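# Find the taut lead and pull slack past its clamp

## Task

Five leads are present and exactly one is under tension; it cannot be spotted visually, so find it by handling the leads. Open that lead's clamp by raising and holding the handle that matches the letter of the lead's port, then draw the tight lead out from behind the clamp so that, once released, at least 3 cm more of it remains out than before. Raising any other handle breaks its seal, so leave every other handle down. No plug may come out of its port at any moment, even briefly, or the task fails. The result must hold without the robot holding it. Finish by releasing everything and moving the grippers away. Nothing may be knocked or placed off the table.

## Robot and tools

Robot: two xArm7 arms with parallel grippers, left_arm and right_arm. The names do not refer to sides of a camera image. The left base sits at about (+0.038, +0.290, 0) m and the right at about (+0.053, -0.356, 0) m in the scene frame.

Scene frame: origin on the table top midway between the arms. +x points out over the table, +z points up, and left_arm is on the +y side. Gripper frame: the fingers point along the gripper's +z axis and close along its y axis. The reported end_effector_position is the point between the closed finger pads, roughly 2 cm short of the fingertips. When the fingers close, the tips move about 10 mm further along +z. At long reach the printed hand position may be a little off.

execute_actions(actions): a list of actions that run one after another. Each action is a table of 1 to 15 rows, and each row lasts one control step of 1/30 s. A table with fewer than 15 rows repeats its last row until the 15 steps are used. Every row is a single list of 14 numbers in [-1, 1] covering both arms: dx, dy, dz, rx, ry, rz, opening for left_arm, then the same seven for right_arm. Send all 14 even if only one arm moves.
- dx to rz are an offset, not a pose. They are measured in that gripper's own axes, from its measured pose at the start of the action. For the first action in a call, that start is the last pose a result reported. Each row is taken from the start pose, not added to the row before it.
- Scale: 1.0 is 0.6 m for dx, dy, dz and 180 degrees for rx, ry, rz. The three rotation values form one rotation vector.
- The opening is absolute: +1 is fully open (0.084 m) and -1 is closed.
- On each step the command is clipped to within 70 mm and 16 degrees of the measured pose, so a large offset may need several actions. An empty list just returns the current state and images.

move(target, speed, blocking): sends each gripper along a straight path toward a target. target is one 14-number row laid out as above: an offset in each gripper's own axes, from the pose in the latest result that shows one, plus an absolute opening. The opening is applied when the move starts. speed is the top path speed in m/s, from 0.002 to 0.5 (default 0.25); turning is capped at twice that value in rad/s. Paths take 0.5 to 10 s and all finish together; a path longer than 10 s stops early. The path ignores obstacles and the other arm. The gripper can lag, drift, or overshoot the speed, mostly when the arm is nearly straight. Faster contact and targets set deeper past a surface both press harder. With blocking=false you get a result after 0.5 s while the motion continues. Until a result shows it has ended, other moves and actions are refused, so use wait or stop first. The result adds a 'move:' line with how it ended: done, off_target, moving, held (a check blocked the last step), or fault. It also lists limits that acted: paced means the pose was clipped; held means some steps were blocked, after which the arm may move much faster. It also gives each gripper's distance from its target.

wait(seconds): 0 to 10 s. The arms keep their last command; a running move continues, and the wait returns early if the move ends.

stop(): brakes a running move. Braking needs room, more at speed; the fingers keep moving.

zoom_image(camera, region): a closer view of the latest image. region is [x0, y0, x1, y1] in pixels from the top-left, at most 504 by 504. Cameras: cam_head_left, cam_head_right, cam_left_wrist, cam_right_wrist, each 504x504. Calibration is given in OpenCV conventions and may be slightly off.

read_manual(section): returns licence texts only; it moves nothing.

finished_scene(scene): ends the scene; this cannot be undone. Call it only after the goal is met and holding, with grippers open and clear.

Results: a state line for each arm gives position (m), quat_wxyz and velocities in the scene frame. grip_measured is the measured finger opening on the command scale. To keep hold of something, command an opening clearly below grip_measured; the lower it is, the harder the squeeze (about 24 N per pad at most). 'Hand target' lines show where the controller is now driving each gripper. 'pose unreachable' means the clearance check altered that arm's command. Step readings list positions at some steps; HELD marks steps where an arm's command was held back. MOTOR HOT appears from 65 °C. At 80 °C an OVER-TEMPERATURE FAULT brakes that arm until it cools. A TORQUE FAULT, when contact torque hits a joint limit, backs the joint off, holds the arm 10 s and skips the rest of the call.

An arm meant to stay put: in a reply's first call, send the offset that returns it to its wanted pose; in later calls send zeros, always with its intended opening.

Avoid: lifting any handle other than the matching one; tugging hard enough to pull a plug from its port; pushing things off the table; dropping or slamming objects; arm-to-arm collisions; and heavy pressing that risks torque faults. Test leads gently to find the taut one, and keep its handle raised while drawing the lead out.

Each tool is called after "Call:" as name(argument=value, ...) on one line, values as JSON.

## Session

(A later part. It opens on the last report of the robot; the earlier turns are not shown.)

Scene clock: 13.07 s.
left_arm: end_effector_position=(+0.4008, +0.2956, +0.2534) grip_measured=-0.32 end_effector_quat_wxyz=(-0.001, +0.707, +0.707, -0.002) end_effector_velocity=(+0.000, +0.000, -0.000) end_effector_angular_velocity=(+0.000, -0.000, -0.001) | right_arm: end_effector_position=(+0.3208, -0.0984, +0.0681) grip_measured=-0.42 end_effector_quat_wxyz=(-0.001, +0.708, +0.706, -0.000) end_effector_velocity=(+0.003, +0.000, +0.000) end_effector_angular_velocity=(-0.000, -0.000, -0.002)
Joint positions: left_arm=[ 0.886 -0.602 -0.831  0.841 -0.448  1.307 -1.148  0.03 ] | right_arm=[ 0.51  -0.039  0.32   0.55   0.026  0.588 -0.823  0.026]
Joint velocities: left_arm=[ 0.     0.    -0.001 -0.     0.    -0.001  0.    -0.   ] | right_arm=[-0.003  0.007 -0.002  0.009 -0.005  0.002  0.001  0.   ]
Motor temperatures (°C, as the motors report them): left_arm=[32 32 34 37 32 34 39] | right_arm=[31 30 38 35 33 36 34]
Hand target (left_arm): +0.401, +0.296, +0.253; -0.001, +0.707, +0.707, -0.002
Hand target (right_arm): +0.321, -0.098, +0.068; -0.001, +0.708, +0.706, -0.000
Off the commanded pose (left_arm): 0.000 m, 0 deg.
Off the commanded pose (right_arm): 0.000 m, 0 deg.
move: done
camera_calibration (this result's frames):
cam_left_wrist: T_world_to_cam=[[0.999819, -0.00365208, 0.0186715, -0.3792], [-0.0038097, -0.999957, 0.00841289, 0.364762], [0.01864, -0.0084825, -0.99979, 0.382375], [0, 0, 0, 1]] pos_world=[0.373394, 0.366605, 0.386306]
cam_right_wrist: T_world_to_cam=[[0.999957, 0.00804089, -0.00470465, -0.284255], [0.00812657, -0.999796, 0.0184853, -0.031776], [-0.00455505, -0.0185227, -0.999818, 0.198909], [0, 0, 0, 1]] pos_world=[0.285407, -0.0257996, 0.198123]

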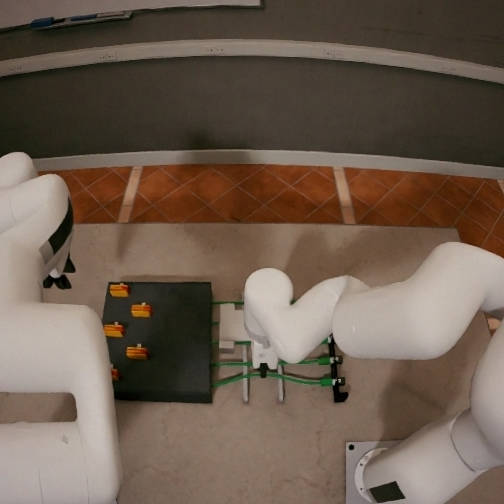

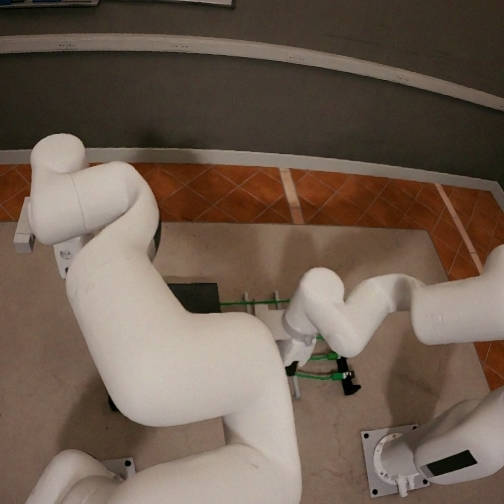

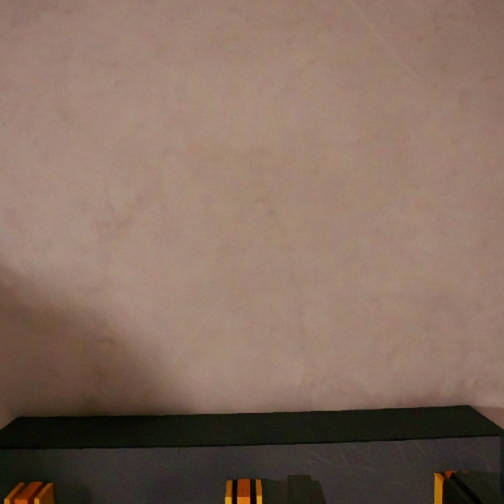

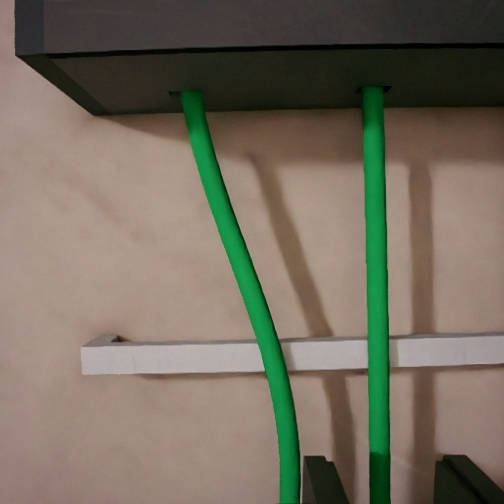

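Call:
move(target=[0,0,0,0,0,0,-0.3,0,0.005,0,0,0,0,-0.65])

Call:
move(target=[0,0,0,0,0,0,-0.3,0,0,0.044,0,0,0,-0.65], speed=0.04)

Call:
move(target=[0,0,0,0,0,0,-0.3,0,0,0,0,0,0,-1])

Call:
move(target=[0,0,0,0,0,0,-0.3,-0.01,0,0,0,0,0,-1], speed=0.01)

Scene clock: 14.30 s.
left_arm: end_effector_position=(+0.4008, +0.2956, +0.2534) grip_measured=-0.32 end_effector_quat_wxyz=(-0.001, +0.707, +0.707, -0.002) end_effector_velocity=(+0.000, +0.000, +0.000) end_effector_angular_velocity=(-0.001, -0.001, -0.000) | right_arm: end_effector_position=(+0.3236, -0.0984, +0.0681) grip_measured=-0.67 end_effector_quat_wxyz=(-0.001, +0.708, +0.706, -0.000) end_effector_velocity=(+0.001, +0.000, +0.000) end_effector_angular_velocity=(+0.000, -0.000, +0.000)
Joint positions: left_arm=[ 0.886 -0.602 -0.831  0.841 -0.448  1.307 -1.148  0.03 ] | right_arm=[ 0.507 -0.033  0.317  0.557  0.022  0.589 -0.826  0.015]
Joint velocities: left_arm=[-0.     0.001  0.     0.    -0.    -0.001  0.    -0.   ] | right_arm=[-0.001  0.003 -0.001  0.003 -0.002 -0.    -0.001 -0.   ]
Motor temperatures (°C, as the motors report them): left_arm=[32 32 34 37 32 34 39] | right_arm=[31 30 38 35 33 36 34]
Hand target (left_arm): +0.401, +0.296, +0.253; -0.001, +0.707, +0.707, -0.002
Hand target (right_arm): +0.324, -0.098, +0.068; -0.001, +0.708, +0.706, -0.000
Off the commanded pose (left_arm): 0.000 m, 0 deg.
Off the commanded pose (right_arm): 0.000 m, 0 deg.
move: done
camera_calibration (this result's frames):
cam_left_wrist: T_world_to_cam=[[0.999819, -0.00365196, 0.0186714, -0.3792], [-0.00380957, -0.999957, 0.00841292, 0.364762], [0.0186399, -0.00848253, -0.99979, 0.382375], [0, 0, 0, 1]] pos_world=[0.373394, 0.366605, 0.386306]
cam_right_wrist: T_world_to_cam=[[0.999957, 0.00801278, -0.00471444, -0.287102], [0.00809858, -0.999797, 0.0184726, -0.0318051], [-0.00456547, -0.0185099, -0.999818, 0.198912], [0, 0, 0, 1]] pos_world=[0.288255, -0.0258163, 0.19811]

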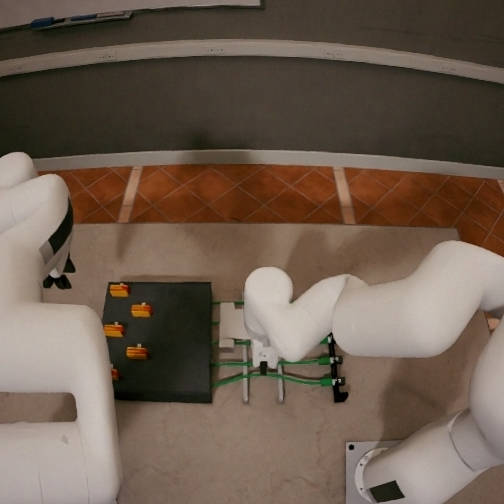

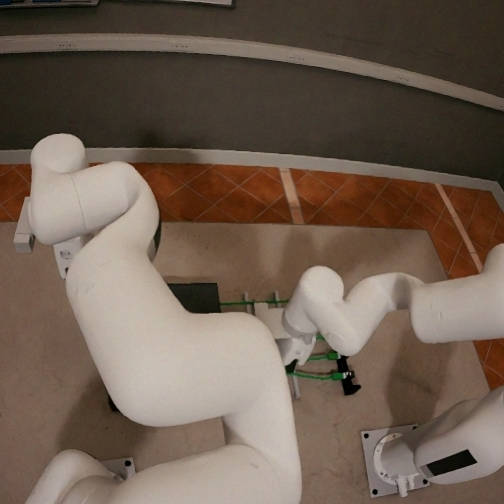

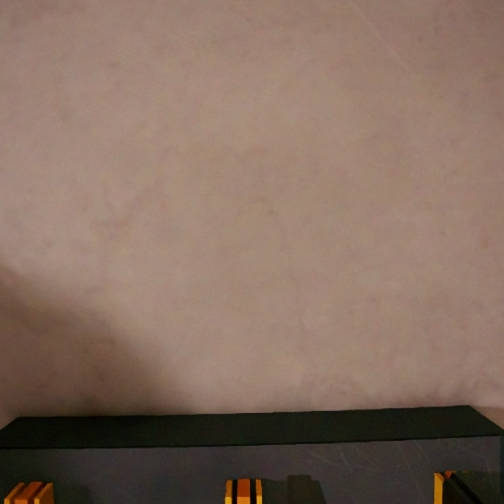

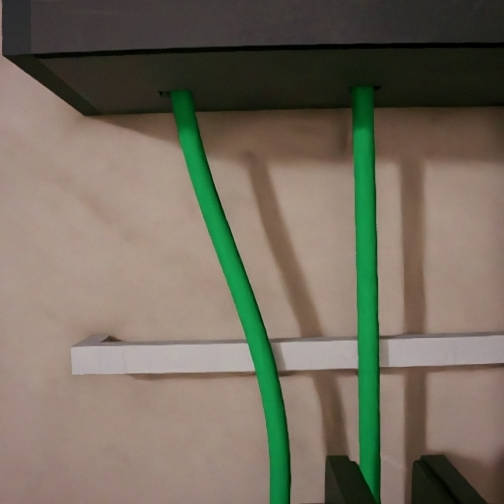

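Scene clock: 15.40 s.
left_arm: end_effector_position=(+0.4008, +0.2956, +0.2534) grip_measured=-0.32 end_effector_quat_wxyz=(-0.001, +0.707, +0.707, -0.002) end_effector_velocity=(-0.000, +0.000, -0.000) end_effector_angular_velocity=(-0.000, +0.001, -0.000) | right_arm: end_effector_position=(+0.3234, -0.0983, +0.0421) grip_measured=-0.67 end_effector_quat_wxyz=(-0.001, +0.708, +0.706, +0.000) end_effector_velocity=(+0.000, +0.000, -0.002) end_effector_angular_velocity=(-0.000, -0.002, +0.001)
Joint positions: left_arm=[ 0.886 -0.602 -0.831  0.841 -0.448  1.307 -1.148  0.03 ] | right_arm=[ 0.504  0.048  0.314  0.545 -0.026  0.499 -0.791  0.015]
Joint velocities: left_arm=[ 0.     0.     0.     0.     0.     0.001  0.    -0.   ] | right_arm=[ 0.001  0.008 -0.002  0.    -0.008 -0.009  0.006 -0.   ]
Motor temperatures (°C, as the motors report them): left_arm=[32 32 34 37 32 34 39] | right_arm=[31 30 38 35 33 36 34]
Hand target (left_arm): +0.401, +0.296, +0.253; -0.001, +0.707, +0.707, -0.002
Hand target (right_arm): +0.323, -0.098, +0.042; -0.001, +0.708, +0.706, -0.000
Off the commanded pose (left_arm): 0.000 m, 0 deg.
Off the commanded pose (right_arm): 0.000 m, 0 deg.
move: done
camera_calibration (this result's frames):
cam_left_wrist: T_world_to_cam=[[0.999819, -0.00365223, 0.0186714, -0.3792], [-0.00380984, -0.999957, 0.00841285, 0.364762], [0.0186399, -0.00848246, -0.99979, 0.382375], [0, 0, 0, 1]] pos_world=[0.373394, 0.366605, 0.386306]
cam_right_wrist: T_world_to_cam=[[0.999954, 0.00819877, -0.00495813, -0.286989], [0.00828583, -0.999807, 0.0178019, -0.0312034], [-0.00481122, -0.0178421, -0.999829, 0.173067], [0, 0, 0, 1]] pos_world=[0.288067, -0.0257566, 0.17217]

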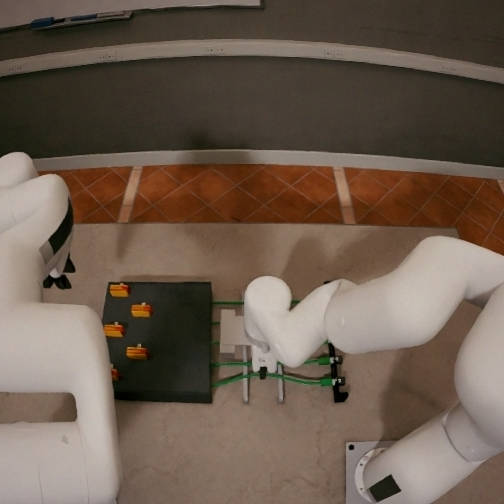

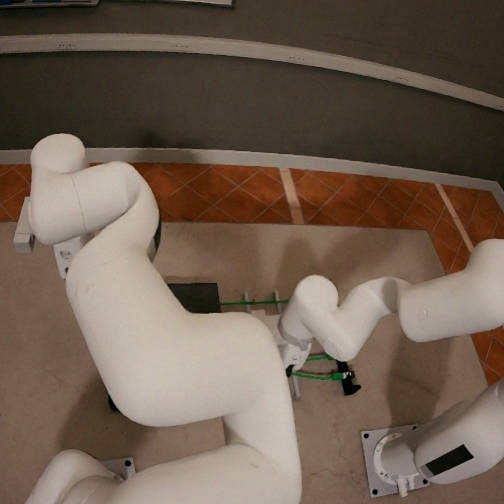

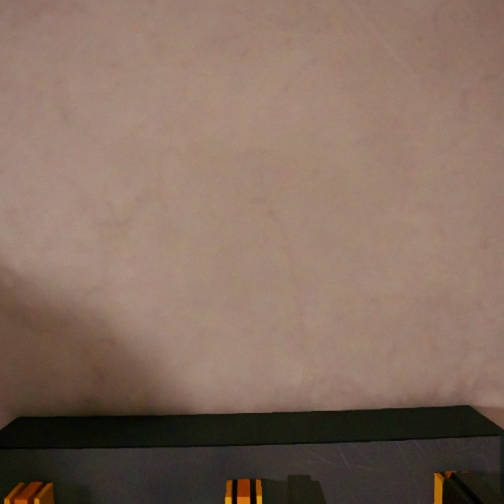

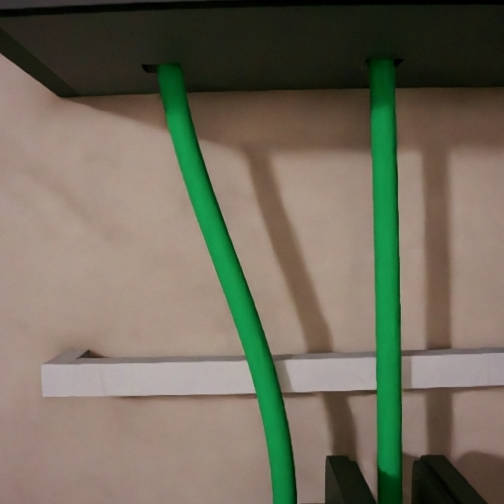

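Scene clock: 15.90 s.
left_arm: end_effector_position=(+0.4008, +0.2956, +0.2534) grip_measured=-0.32 end_effector_quat_wxyz=(-0.001, +0.707, +0.707, -0.002) end_effector_velocity=(-0.000, +0.000, +0.000) end_effector_angular_velocity=(+0.000, -0.000, +0.000) | right_arm: end_effector_position=(+0.3234, -0.0983, +0.0421) grip_measured=-0.88 end_effector_quat_wxyz=(-0.001, +0.708, +0.706, +0.000) end_effector_velocity=(+0.001, -0.000, +0.000) end_effector_angular_velocity=(-0.000, -0.001, -0.001)
Joint positions: left_arm=[ 0.886 -0.602 -0.831  0.841 -0.448  1.307 -1.148  0.03 ] | right_arm=[ 0.504  0.048  0.314  0.545 -0.026  0.499 -0.791  0.005]
Joint velocities: left_arm=[-0.    -0.     0.001  0.     0.    -0.     0.    -0.   ] | right_arm=[-0.002 -0.001  0.001  0.     0.     0.001 -0.    -0.   ]
Motor temperatures (°C, as the motors report them): left_arm=[32 32 34 37 32 34 39] | right_arm=[31 30 38 35 33 36 34]
Hand target (left_arm): +0.401, +0.296, +0.253; -0.001, +0.707, +0.707, -0.002
Hand target (right_arm): +0.323, -0.098, +0.042; -0.001, +0.708, +0.706, +0.000
Off the commanded pose (left_arm): 0.000 m, 0 deg.
Off the commanded pose (right_arm): 0.000 m, 0 deg.
move: done
camera_calibration (this result's frames):
cam_left_wrist: T_world_to_cam=[[0.999819, -0.00365246, 0.0186713, -0.3792], [-0.00381007, -0.999957, 0.00841283, 0.364762], [0.0186398, -0.00848245, -0.99979, 0.382375], [0, 0, 0, 1]] pos_world=[0.373394, 0.366605, 0.386306]
cam_right_wrist: T_world_to_cam=[[0.999954, 0.0081805, -0.00495547, -0.286995], [0.00826756, -0.999807, 0.0178118, -0.0312068], [-0.0048088, -0.017852, -0.999829, 0.173061], [0, 0, 0, 1]] pos_world=[0.288072, -0.0257635, 0.172165]

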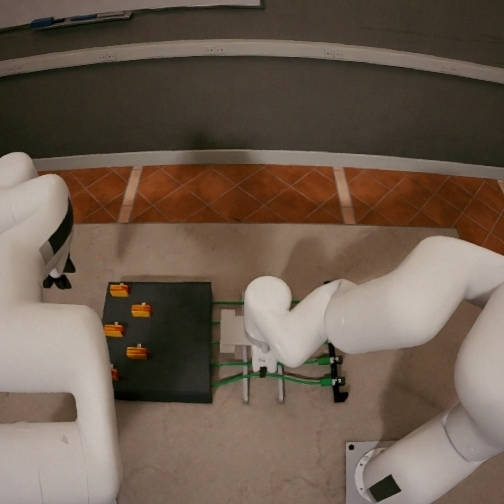

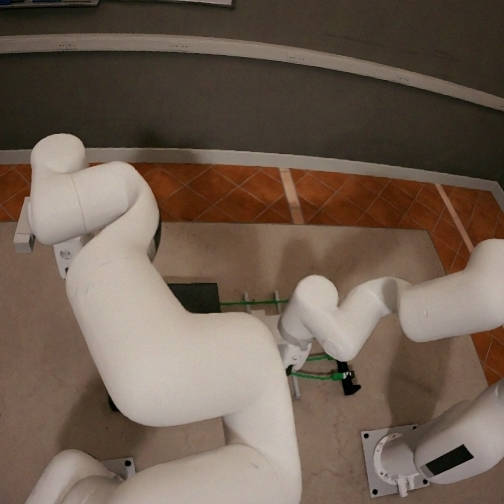

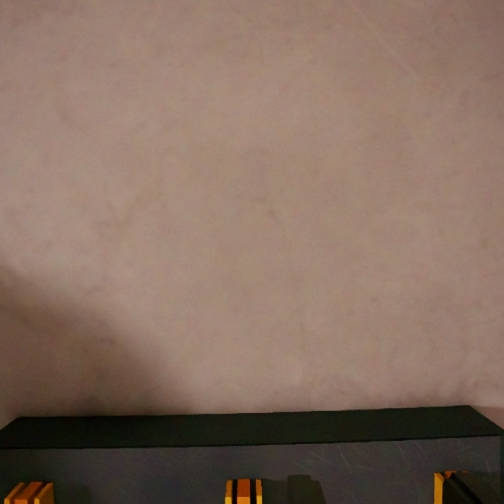

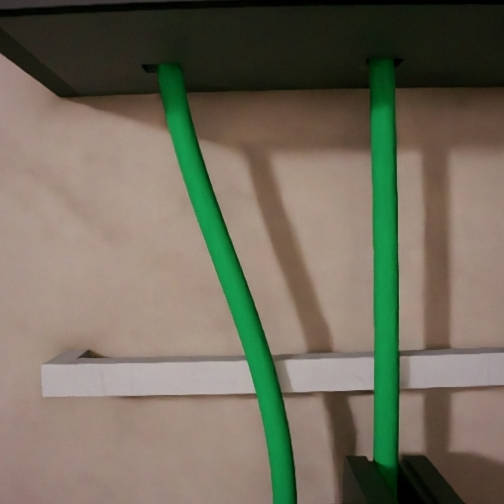

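Scene clock: 16.80 s.
left_arm: end_effector_position=(+0.4008, +0.2956, +0.2534) grip_measured=-0.32 end_effector_quat_wxyz=(-0.001, +0.707, +0.707, -0.002) end_effector_velocity=(-0.000, -0.000, -0.000) end_effector_angular_velocity=(-0.000, +0.000, -0.000) | right_arm: end_effector_position=(+0.3232, -0.1044, +0.0419) grip_measured=-0.88 end_effector_quat_wxyz=(-0.001, +0.708, +0.706, -0.000) end_effector_velocity=(+0.001, -0.001, +0.001) end_effector_angular_velocity=(+0.002, -0.002, +0.001)
Joint positions: left_arm=[ 0.886 -0.602 -0.831  0.841 -0.448  1.307 -1.148  0.03 ] | right_arm=[ 0.498  0.037  0.31   0.53  -0.018  0.496 -0.807  0.005]
Joint velocities: left_arm=[-0.     0.    -0.001 -0.    -0.     0.    -0.    -0.   ] | right_arm=[-0.002 -0.003 -0.002 -0.002  0.003 -0.002 -0.007 -0.   ]
Motor temperatures (°C, as the motors report them): left_arm=[32 32 34 37 32 34 39] | right_arm=[31 30 38 35 33 36 34]
Hand target (left_arm): +0.401, +0.296, +0.253; -0.001, +0.707, +0.707, -0.002
Hand target (right_arm): +0.323, -0.104, +0.042; -0.001, +0.708, +0.706, +0.000
Off the commanded pose (left_arm): 0.000 m, 0 deg.
Off the commanded pose (right_arm): 0.000 m, 0 deg.
move: done
camera_calibration (this result's frames):
cam_left_wrist: T_world_to_cam=[[0.999819, -0.00365242, 0.0186712, -0.3792], [-0.00381004, -0.999957, 0.00841308, 0.364762], [0.0186397, -0.0084827, -0.99979, 0.382375], [0, 0, 0, 1]] pos_world=[0.373394, 0.366605, 0.386306]
cam_right_wrist: T_world_to_cam=[[0.999953, 0.00786955, -0.0056141, -0.286741], [0.00797222, -0.999797, 0.0185063, -0.0372297], [-0.00546732, -0.0185502, -0.999813, 0.172862], [0, 0, 0, 1]] pos_world=[0.287969, -0.031759, 0.171909]

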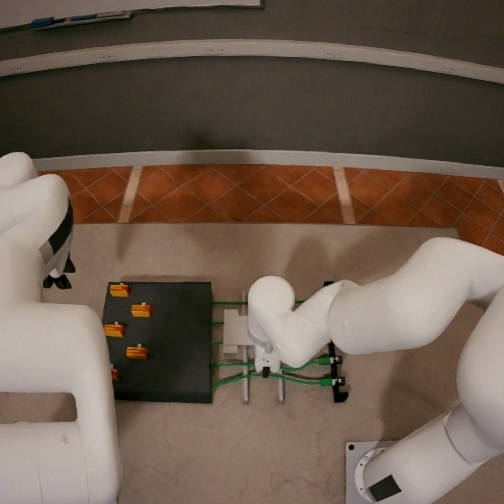

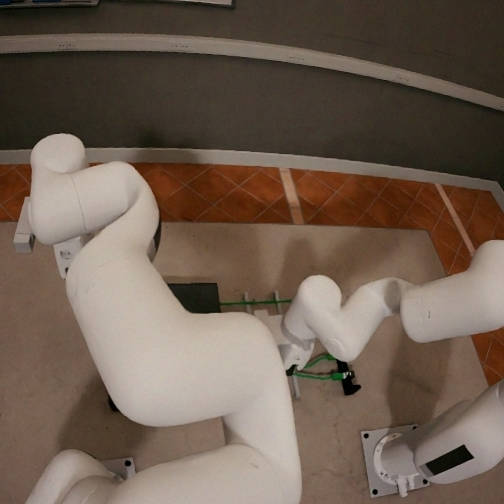

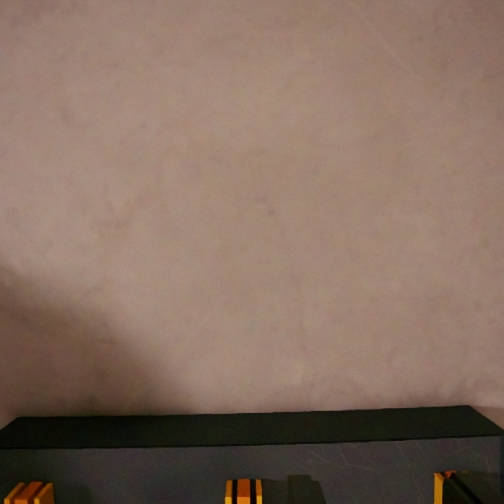

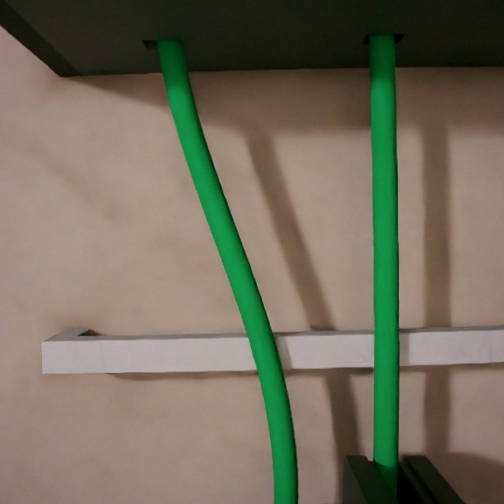

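B slack. Push it back, go to C.

Call:
move(target=[0,0,0,0,0,0,-0.3,0.009,0,0,0,0,0,-1], speed=0.01)

Call:
move(target=[0,0,0,0,0,0,-0.3,0,0,-0.06,0,0,0,-0.6], speed=0.05)

Call:
move(target=[0,0,0,0,0,0,-0.3,0,0.087,0,0,0,0,-0.6], speed=0.08)

Call:
move(target=[0,0,0,0,0,0,-0.3,0,0,0.059,0,0,0,-0.6], speed=0.04)

Call:
move(target=[0,0,0,0,0,0,-0.3,0,0,0,0,0,0,-1])

Call:
move(target=[0,0,0,0,0,0,-0.3,-0.01,0,0,0,0,0,-1], speed=0.01)

Scene clock: 18.20 s.
left_arm: end_effector_position=(+0.4008, +0.2956, +0.2534) grip_measured=-0.32 end_effector_quat_wxyz=(-0.001, +0.707, +0.707, -0.002) end_effector_velocity=(+0.000, +0.000, -0.000) end_effector_angular_velocity=(+0.001, -0.001, -0.001) | right_arm: end_effector_position=(+0.3232, -0.0994, +0.0418) grip_measured=-0.88 end_effector_quat_wxyz=(-0.001, +0.708, +0.706, -0.000) end_effector_velocity=(+0.001, +0.003, +0.000) end_effector_angular_velocity=(+0.000, -0.001, -0.001)
Joint positions: left_arm=[ 0.886 -0.602 -0.831  0.841 -0.448  1.307 -1.148  0.03 ] | right_arm=[ 0.503  0.047  0.313  0.542 -0.025  0.499 -0.793  0.005]
Joint velocities: left_arm=[-0.     0.    -0.     0.     0.001 -0.001 -0.    -0.   ] | right_arm=[ 0.003  0.006  0.002  0.008 -0.005  0.002  0.01  -0.   ]
Motor temperatures (°C, as the motors report them): left_arm=[32 32 35 37 32 34 39] | right_arm=[31 30 38 35 33 36 34]
Hand target (left_arm): +0.401, +0.296, +0.253; -0.001, +0.707, +0.707, -0.002
Hand target (right_arm): +0.323, -0.099, +0.042; -0.001, +0.708, +0.706, -0.000
Off the commanded pose (left_arm): 0.000 m, 0 deg.
Off the commanded pose (right_arm): 0.000 m, 0 deg.
move: done
camera_calibration (this result's frames):
cam_left_wrist: T_world_to_cam=[[0.999819, -0.00365241, 0.0186712, -0.3792], [-0.00381002, -0.999957, 0.00841308, 0.364762], [0.0186396, -0.00848269, -0.99979, 0.382375], [0, 0, 0, 1]] pos_world=[0.373394, 0.366605, 0.386306]
cam_right_wrist: T_world_to_cam=[[0.999953, 0.00787592, -0.00572409, -0.286778], [0.00798032, -0.999798, 0.0184502, -0.0322511], [-0.00557762, -0.018495, -0.999813, 0.172983], [0, 0, 0, 1]] pos_world=[0.287986, -0.0267866, 0.171904]

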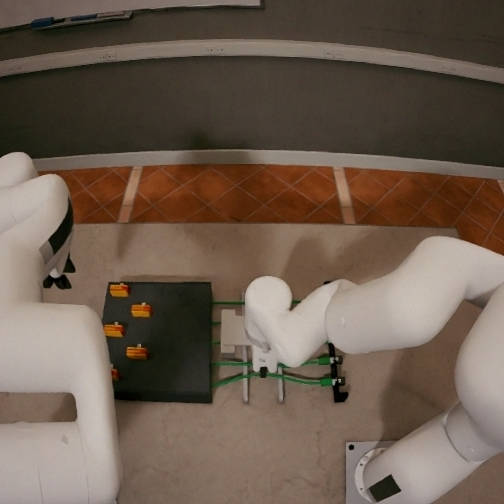

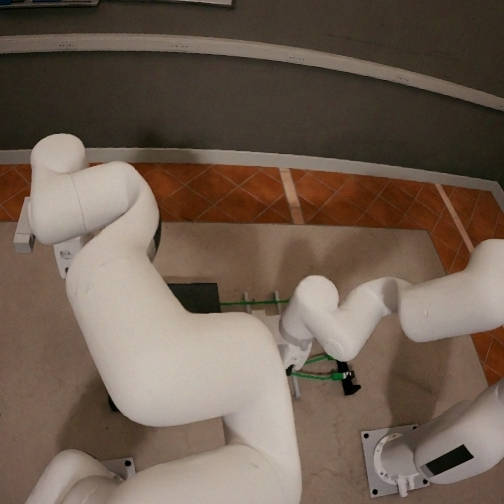

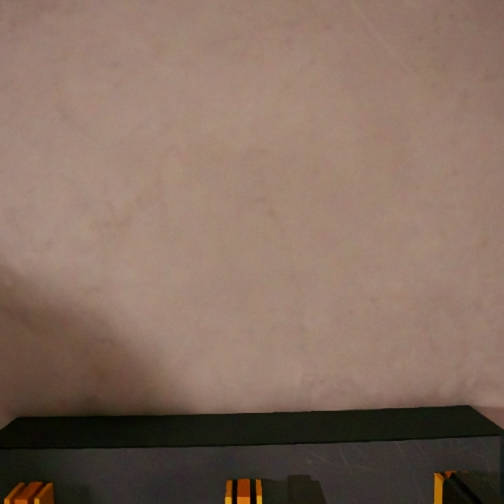

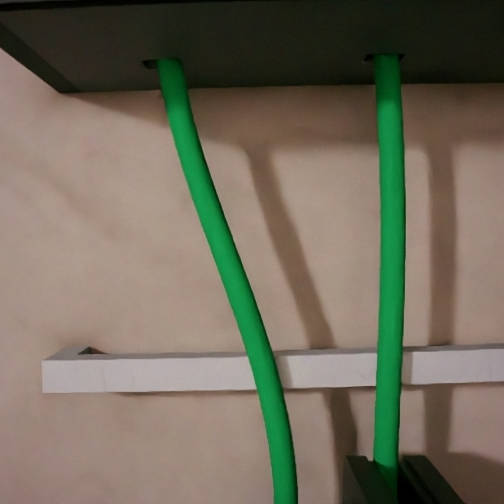

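Scene clock: 19.37 s.
left_arm: end_effector_position=(+0.4008, +0.2956, +0.2534) grip_measured=-0.32 end_effector_quat_wxyz=(-0.001, +0.707, +0.707, -0.002) end_effector_velocity=(+0.000, +0.000, -0.000) end_effector_angular_velocity=(+0.000, -0.000, +0.000) | right_arm: end_effector_position=(+0.3235, -0.0996, +0.0773) grip_measured=-0.62 end_effector_quat_wxyz=(-0.001, +0.708, +0.706, -0.001) end_effector_velocity=(-0.000, -0.000, +0.003) end_effector_angular_velocity=(-0.001, +0.002, -0.001)
Joint positions: left_arm=[ 0.886 -0.602 -0.831  0.841 -0.448  1.307 -1.148  0.03 ] | right_arm=[ 0.506 -0.062  0.317  0.561  0.037  0.622 -0.838  0.017]
Joint velocities: left_arm=[ 0.001  0.    -0.     0.    -0.    -0.    -0.     0.   ] | right_arm=[-0.    -0.008 -0.     0.002  0.005  0.012 -0.004 -0.   ]
Motor temperatures (°C, as the motors report them): left_arm=[32 32 35 37 32 34 39] | right_arm=[31 30 38 35 33 36 34]
Hand target (left_arm): +0.401, +0.296, +0.253; -0.001, +0.707, +0.707, -0.002
Hand target (right_arm): +0.324, -0.100, +0.078; -0.001, +0.708, +0.706, -0.001
Off the commanded pose (left_arm): 0.000 m, 0 deg.
Off the commanded pose (right_arm): 0.001 m, 0 deg.
move: done
camera_calibration (this result's frames):
cam_left_wrist: T_world_to_cam=[[0.999819, -0.00365262, 0.0186711, -0.3792], [-0.00381024, -0.999957, 0.00841293, 0.364762], [0.0186396, -0.00848255, -0.99979, 0.382375], [0, 0, 0, 1]] pos_world=[0.373394, 0.366605, 0.386306]
cam_right_wrist: T_world_to_cam=[[0.999956, 0.00766253, -0.00549186, -0.286875], [0.0077667, -0.999785, 0.0192056, -0.03307], [-0.00534351, -0.0192474, -0.9998, 0.208309], [0, 0, 0, 1]] pos_world=[0.288232, -0.0268553, 0.207327]

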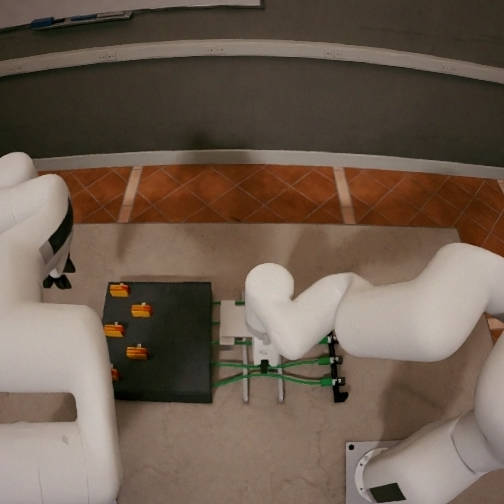

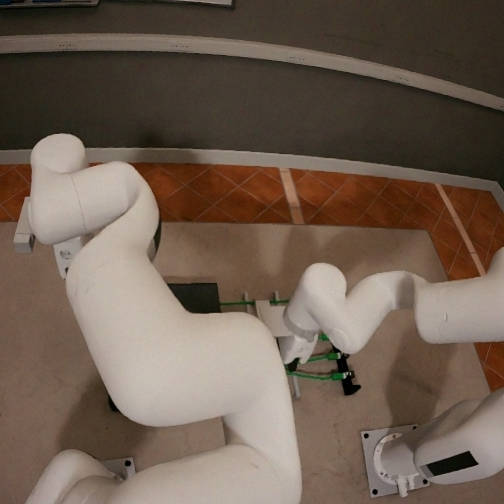

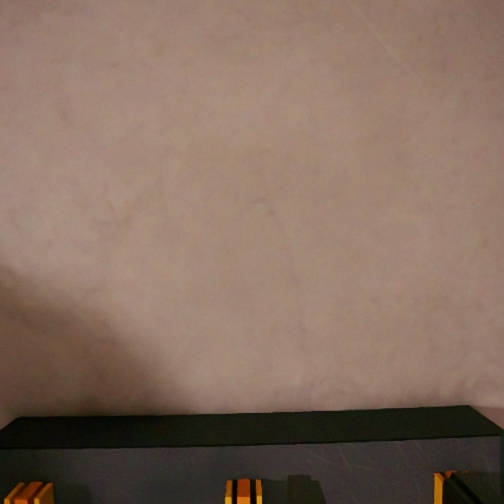

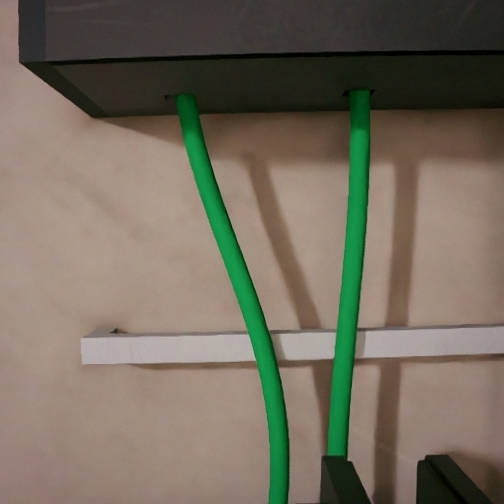

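Scene clock: 20.53 s.
left_arm: end_effector_position=(+0.4008, +0.2956, +0.2534) grip_measured=-0.32 end_effector_quat_wxyz=(-0.001, +0.707, +0.707, -0.002) end_effector_velocity=(+0.000, -0.000, -0.000) end_effector_angular_velocity=(-0.000, -0.000, +0.001) | right_arm: end_effector_position=(+0.3753, -0.0999, +0.0771) grip_measured=-0.62 end_effector_quat_wxyz=(-0.001, +0.708, +0.706, -0.001) end_effector_velocity=(+0.003, +0.001, -0.000) end_effector_angular_velocity=(-0.000, +0.001, +0.001)
Joint positions: left_arm=[ 0.886 -0.602 -0.831  0.841 -0.448  1.307 -1.148  0.03 ] | right_arm=[ 0.46   0.059  0.272  0.699 -0.023  0.644 -0.881  0.017]
Joint velocities: left_arm=[-0.    -0.    -0.    -0.    -0.001 -0.    -0.001 -0.   ] | right_arm=[-0.001  0.008 -0.002  0.01  -0.003  0.002 -0.002 -0.   ]
Motor temperatures (°C, as the motors report them): left_arm=[32 32 35 38 32 34 39] | right_arm=[31 30 38 35 33 36 34]
Hand target (left_arm): +0.401, +0.296, +0.253; -0.001, +0.707, +0.707, -0.002
Hand target (right_arm): +0.376, -0.100, +0.077; -0.001, +0.708, +0.706, -0.001
Off the commanded pose (left_arm): 0.000 m, 0 deg.
Off the commanded pose (right_arm): 0.000 m, 0 deg.
move: done
camera_calibration (this result's frames):
cam_left_wrist: T_world_to_cam=[[0.999819, -0.00365274, 0.0186709, -0.3792], [-0.00381035, -0.999957, 0.0084128, 0.364762], [0.0186394, -0.00848242, -0.99979, 0.382375], [0, 0, 0, 1]] pos_world=[0.373394, 0.366605, 0.386306]
cam_right_wrist: T_world_to_cam=[[0.999954, 0.00783787, -0.00547645, -0.338649], [0.00794063, -0.999788, 0.0190015, -0.0337868], [-0.00532635, -0.0190441, -0.999804, 0.20839], [0, 0, 0, 1]] pos_world=[0.340012, -0.0271567, 0.207137]

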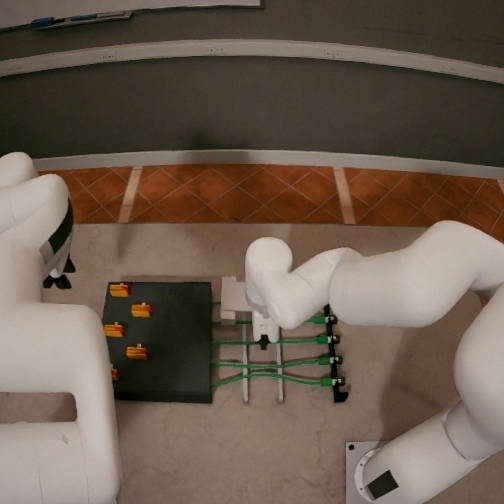

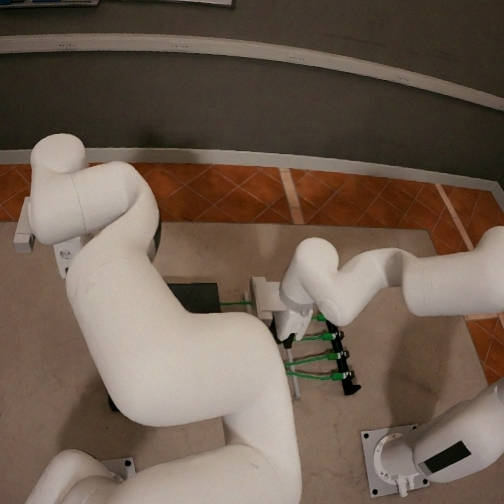

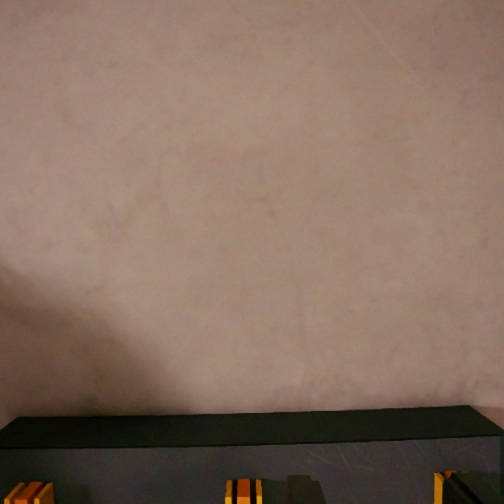

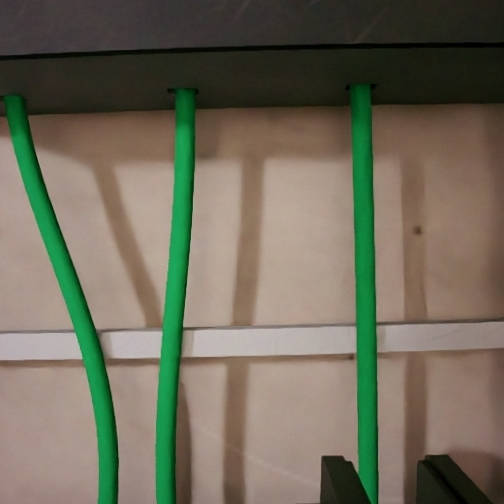

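Scene clock: 21.87 s.
left_arm: end_effector_position=(+0.4008, +0.2956, +0.2534) grip_measured=-0.32 end_effector_quat_wxyz=(-0.001, +0.707, +0.707, -0.002) end_effector_velocity=(-0.000, +0.000, +0.000) end_effector_angular_velocity=(+0.000, -0.000, +0.000) | right_arm: end_effector_position=(+0.3750, -0.0997, +0.0421) grip_measured=-0.62 end_effector_quat_wxyz=(-0.001, +0.708, +0.706, -0.000) end_effector_velocity=(-0.000, +0.001, -0.002) end_effector_angular_velocity=(+0.000, -0.002, +0.003)
Joint positions: left_arm=[ 0.886 -0.602 -0.831  0.841 -0.448  1.307 -1.148  0.03 ] | right_arm=[ 0.465  0.153  0.262  0.682 -0.072  0.536 -0.845  0.017]
Joint velocities: left_arm=[ 0.    -0.001  0.    -0.    -0.     0.    -0.    -0.   ] | right_arm=[ 0.001  0.007  0.001 -0.    -0.006 -0.008  0.004 -0.   ]
Motor temperatures (°C, as the motors report them): left_arm=[32 32 35 38 32 34 39] | right_arm=[31 31 38 35 33 36 34]
Hand target (left_arm): +0.401, +0.296, +0.253; -0.001, +0.707, +0.707, -0.002
Hand target (right_arm): +0.375, -0.100, +0.042; -0.001, +0.708, +0.706, -0.000
Off the commanded pose (left_arm): 0.000 m, 0 deg.
Off the commanded pose (right_arm): 0.000 m, 0 deg.
move: done
camera_calibration (this result's frames):
cam_left_wrist: T_world_to_cam=[[0.999819, -0.00365273, 0.0186709, -0.3792], [-0.00381034, -0.999957, 0.00841286, 0.364762], [0.0186393, -0.00848248, -0.99979, 0.382375], [0, 0, 0, 1]] pos_world=[0.373394, 0.366605, 0.386306]
cam_right_wrist: T_world_to_cam=[[0.999952, 0.00802247, -0.00566771, -0.338554], [0.00812493, -0.9998, 0.0182928, -0.0329963], [-0.00551982, -0.0183379, -0.999817, 0.173547], [0, 0, 0, 1]] pos_world=[0.339764, -0.0270911, 0.1722]

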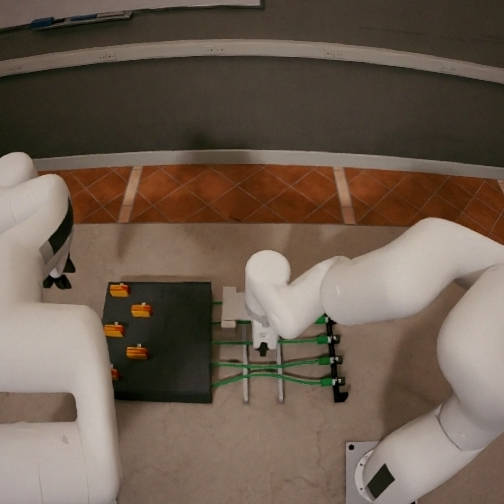

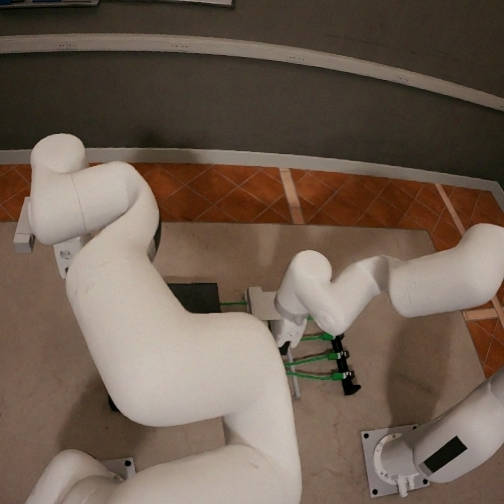

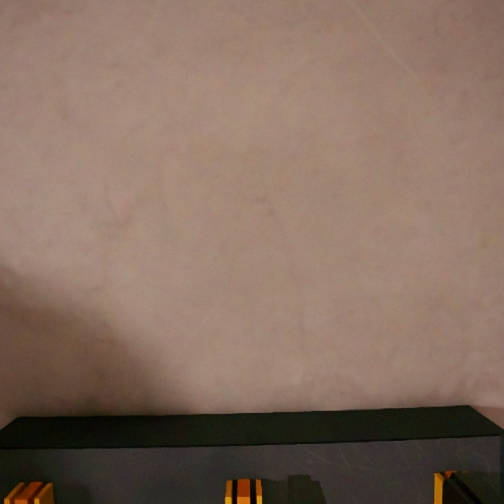

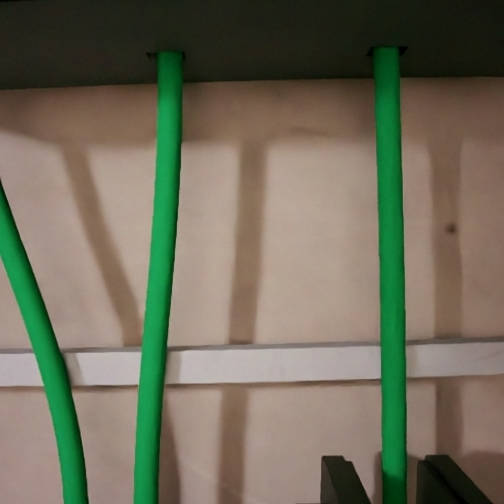

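Scene clock: 22.37 s.
left_arm: end_effector_position=(+0.4008, +0.2956, +0.2534) grip_measured=-0.32 end_effector_quat_wxyz=(-0.001, +0.707, +0.707, -0.002) end_effector_velocity=(-0.000, +0.000, +0.000) end_effector_angular_velocity=(-0.001, +0.000, +0.001) | right_arm: end_effector_position=(+0.3750, -0.0997, +0.0421) grip_measured=-0.88 end_effector_quat_wxyz=(-0.001, +0.708, +0.706, -0.000) end_effector_velocity=(+0.001, -0.001, +0.000) end_effector_angular_velocity=(-0.000, +0.000, -0.004)
Joint positions: left_arm=[ 0.886 -0.602 -0.831  0.841 -0.448  1.307 -1.148  0.03 ] | right_arm=[ 0.465  0.153  0.262  0.682 -0.072  0.536 -0.845  0.005]
Joint velocities: left_arm=[ 0.  0.  0.  0. -0.  0. -0. -0.] | right_arm=[-0.002 -0.    -0.002  0.     0.001  0.001 -0.    -0.   ]
Motor temperatures (°C, as the motors report them): left_arm=[32 32 35 38 32 34 39] | right_arm=[31 31 38 35 33 36 34]
Hand target (left_arm): +0.401, +0.296, +0.253; -0.001, +0.707, +0.707, -0.002
Hand target (right_arm): +0.375, -0.100, +0.042; -0.001, +0.708, +0.706, -0.000
Off the commanded pose (left_arm): 0.000 m, 0 deg.
Off the commanded pose (right_arm): 0.000 m, 0 deg.
move: done
camera_calibration (this result's frames):
cam_left_wrist: T_world_to_cam=[[0.999819, -0.00365285, 0.0186706, -0.3792], [-0.00381046, -0.999957, 0.00841299, 0.364762], [0.0186391, -0.00848261, -0.99979, 0.382375], [0, 0, 0, 1]] pos_world=[0.373394, 0.366605, 0.386306]
cam_right_wrist: T_world_to_cam=[[0.999952, 0.00798154, -0.00566794, -0.338567], [0.0080841, -0.9998, 0.018309, -0.0330015], [-0.00552067, -0.018354, -0.999816, 0.173541], [0, 0, 0, 1]] pos_world=[0.339776, -0.0271075, 0.172194]

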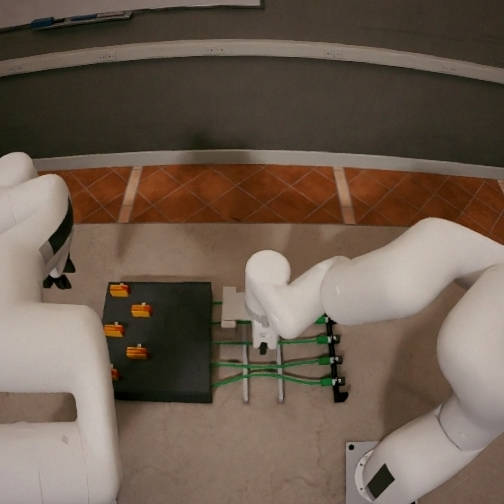

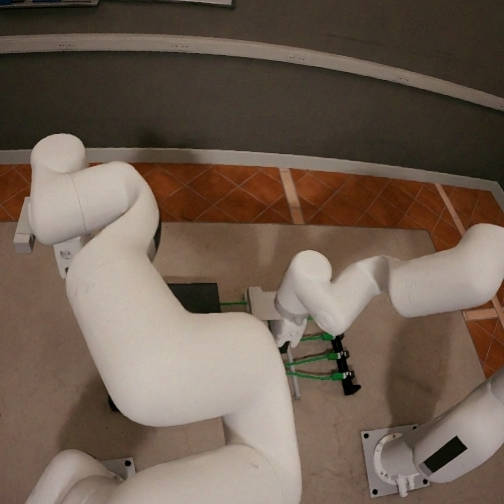

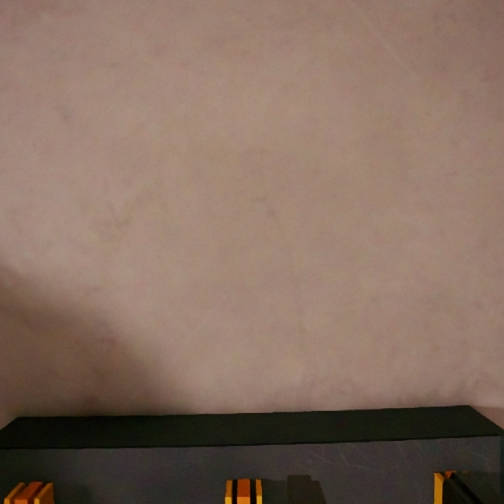

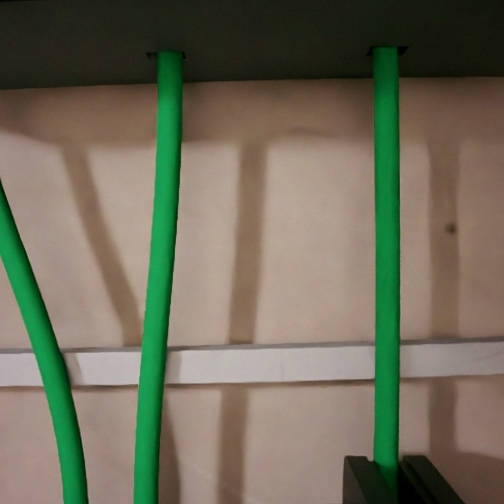

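Scene clock: 23.20 s.
left_arm: end_effector_position=(+0.4008, +0.2956, +0.2534) grip_measured=-0.32 end_effector_quat_wxyz=(-0.001, +0.707, +0.707, -0.002) end_effector_velocity=(-0.000, -0.000, -0.000) end_effector_angular_velocity=(+0.000, +0.000, -0.002) | right_arm: end_effector_position=(+0.3753, -0.1030, +0.0432) grip_measured=-0.88 end_effector_quat_wxyz=(-0.001, +0.707, +0.708, +0.002) end_effector_velocity=(+0.000, -0.004, -0.000) end_effector_angular_velocity=(-0.001, +0.000, -0.001)
Joint positions: left_arm=[ 0.886 -0.602 -0.831  0.841 -0.448  1.307 -1.148  0.03 ] | right_arm=[ 0.457  0.143  0.263  0.671 -0.067  0.531 -0.859  0.005]
Joint velocities: left_arm=[-0.    -0.    -0.001  0.    -0.     0.     0.001  0.   ] | right_arm=[-0.006 -0.007 -0.001 -0.009  0.002 -0.002 -0.009 -0.   ]
Motor temperatures (°C, as the motors report them): left_arm=[32 32 35 38 32 34 39] | right_arm=[31 31 38 35 33 36 34]
Hand target (left_arm): +0.401, +0.296, +0.253; -0.001, +0.707, +0.707, -0.002
Hand target (right_arm): +0.375, -0.106, +0.042; -0.001, +0.708, +0.706, -0.000
Off the commanded pose (left_arm): 0.000 m, 0 deg.
Off the commanded pose (right_arm): 0.003 m, 0 deg.
move: done
camera_calibration (this result's frames):
cam_left_wrist: T_world_to_cam=[[0.999819, -0.00365286, 0.0186705, -0.3792], [-0.00381048, -0.999957, 0.00841312, 0.364762], [0.0186389, -0.00848274, -0.99979, 0.382375], [0, 0, 0, 1]] pos_world=[0.373394, 0.366605, 0.386306]
cam_right_wrist: T_world_to_cam=[[0.999931, 0.0115159, -0.00231898, -0.338559], [0.0115499, -0.999817, 0.0152246, -0.0374615], [-0.00214323, -0.0152503, -0.999881, 0.173565], [0, 0, 0, 1]] pos_world=[0.33934, -0.0309089, 0.17333]

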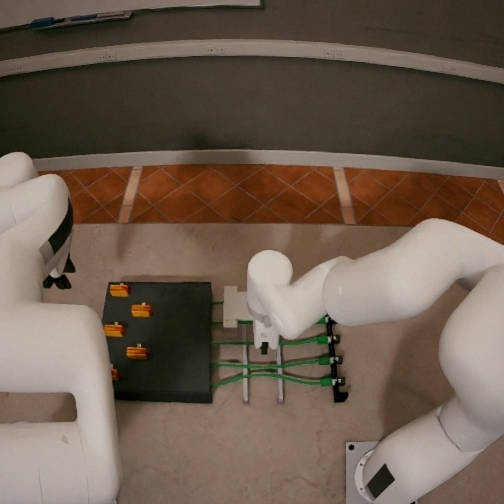

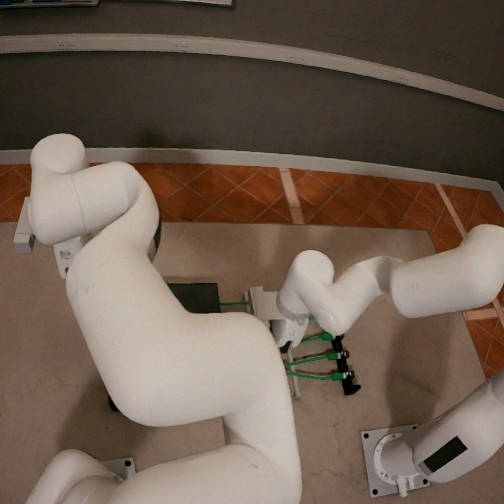

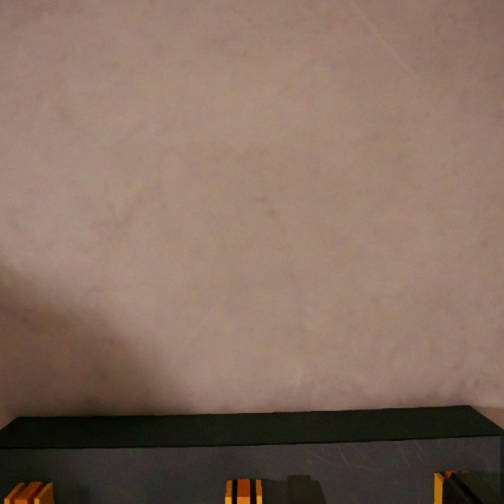

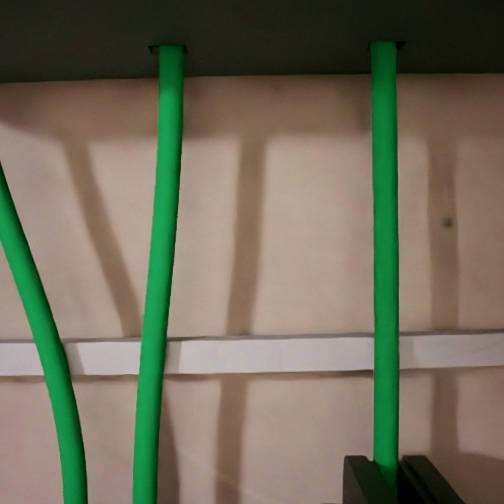

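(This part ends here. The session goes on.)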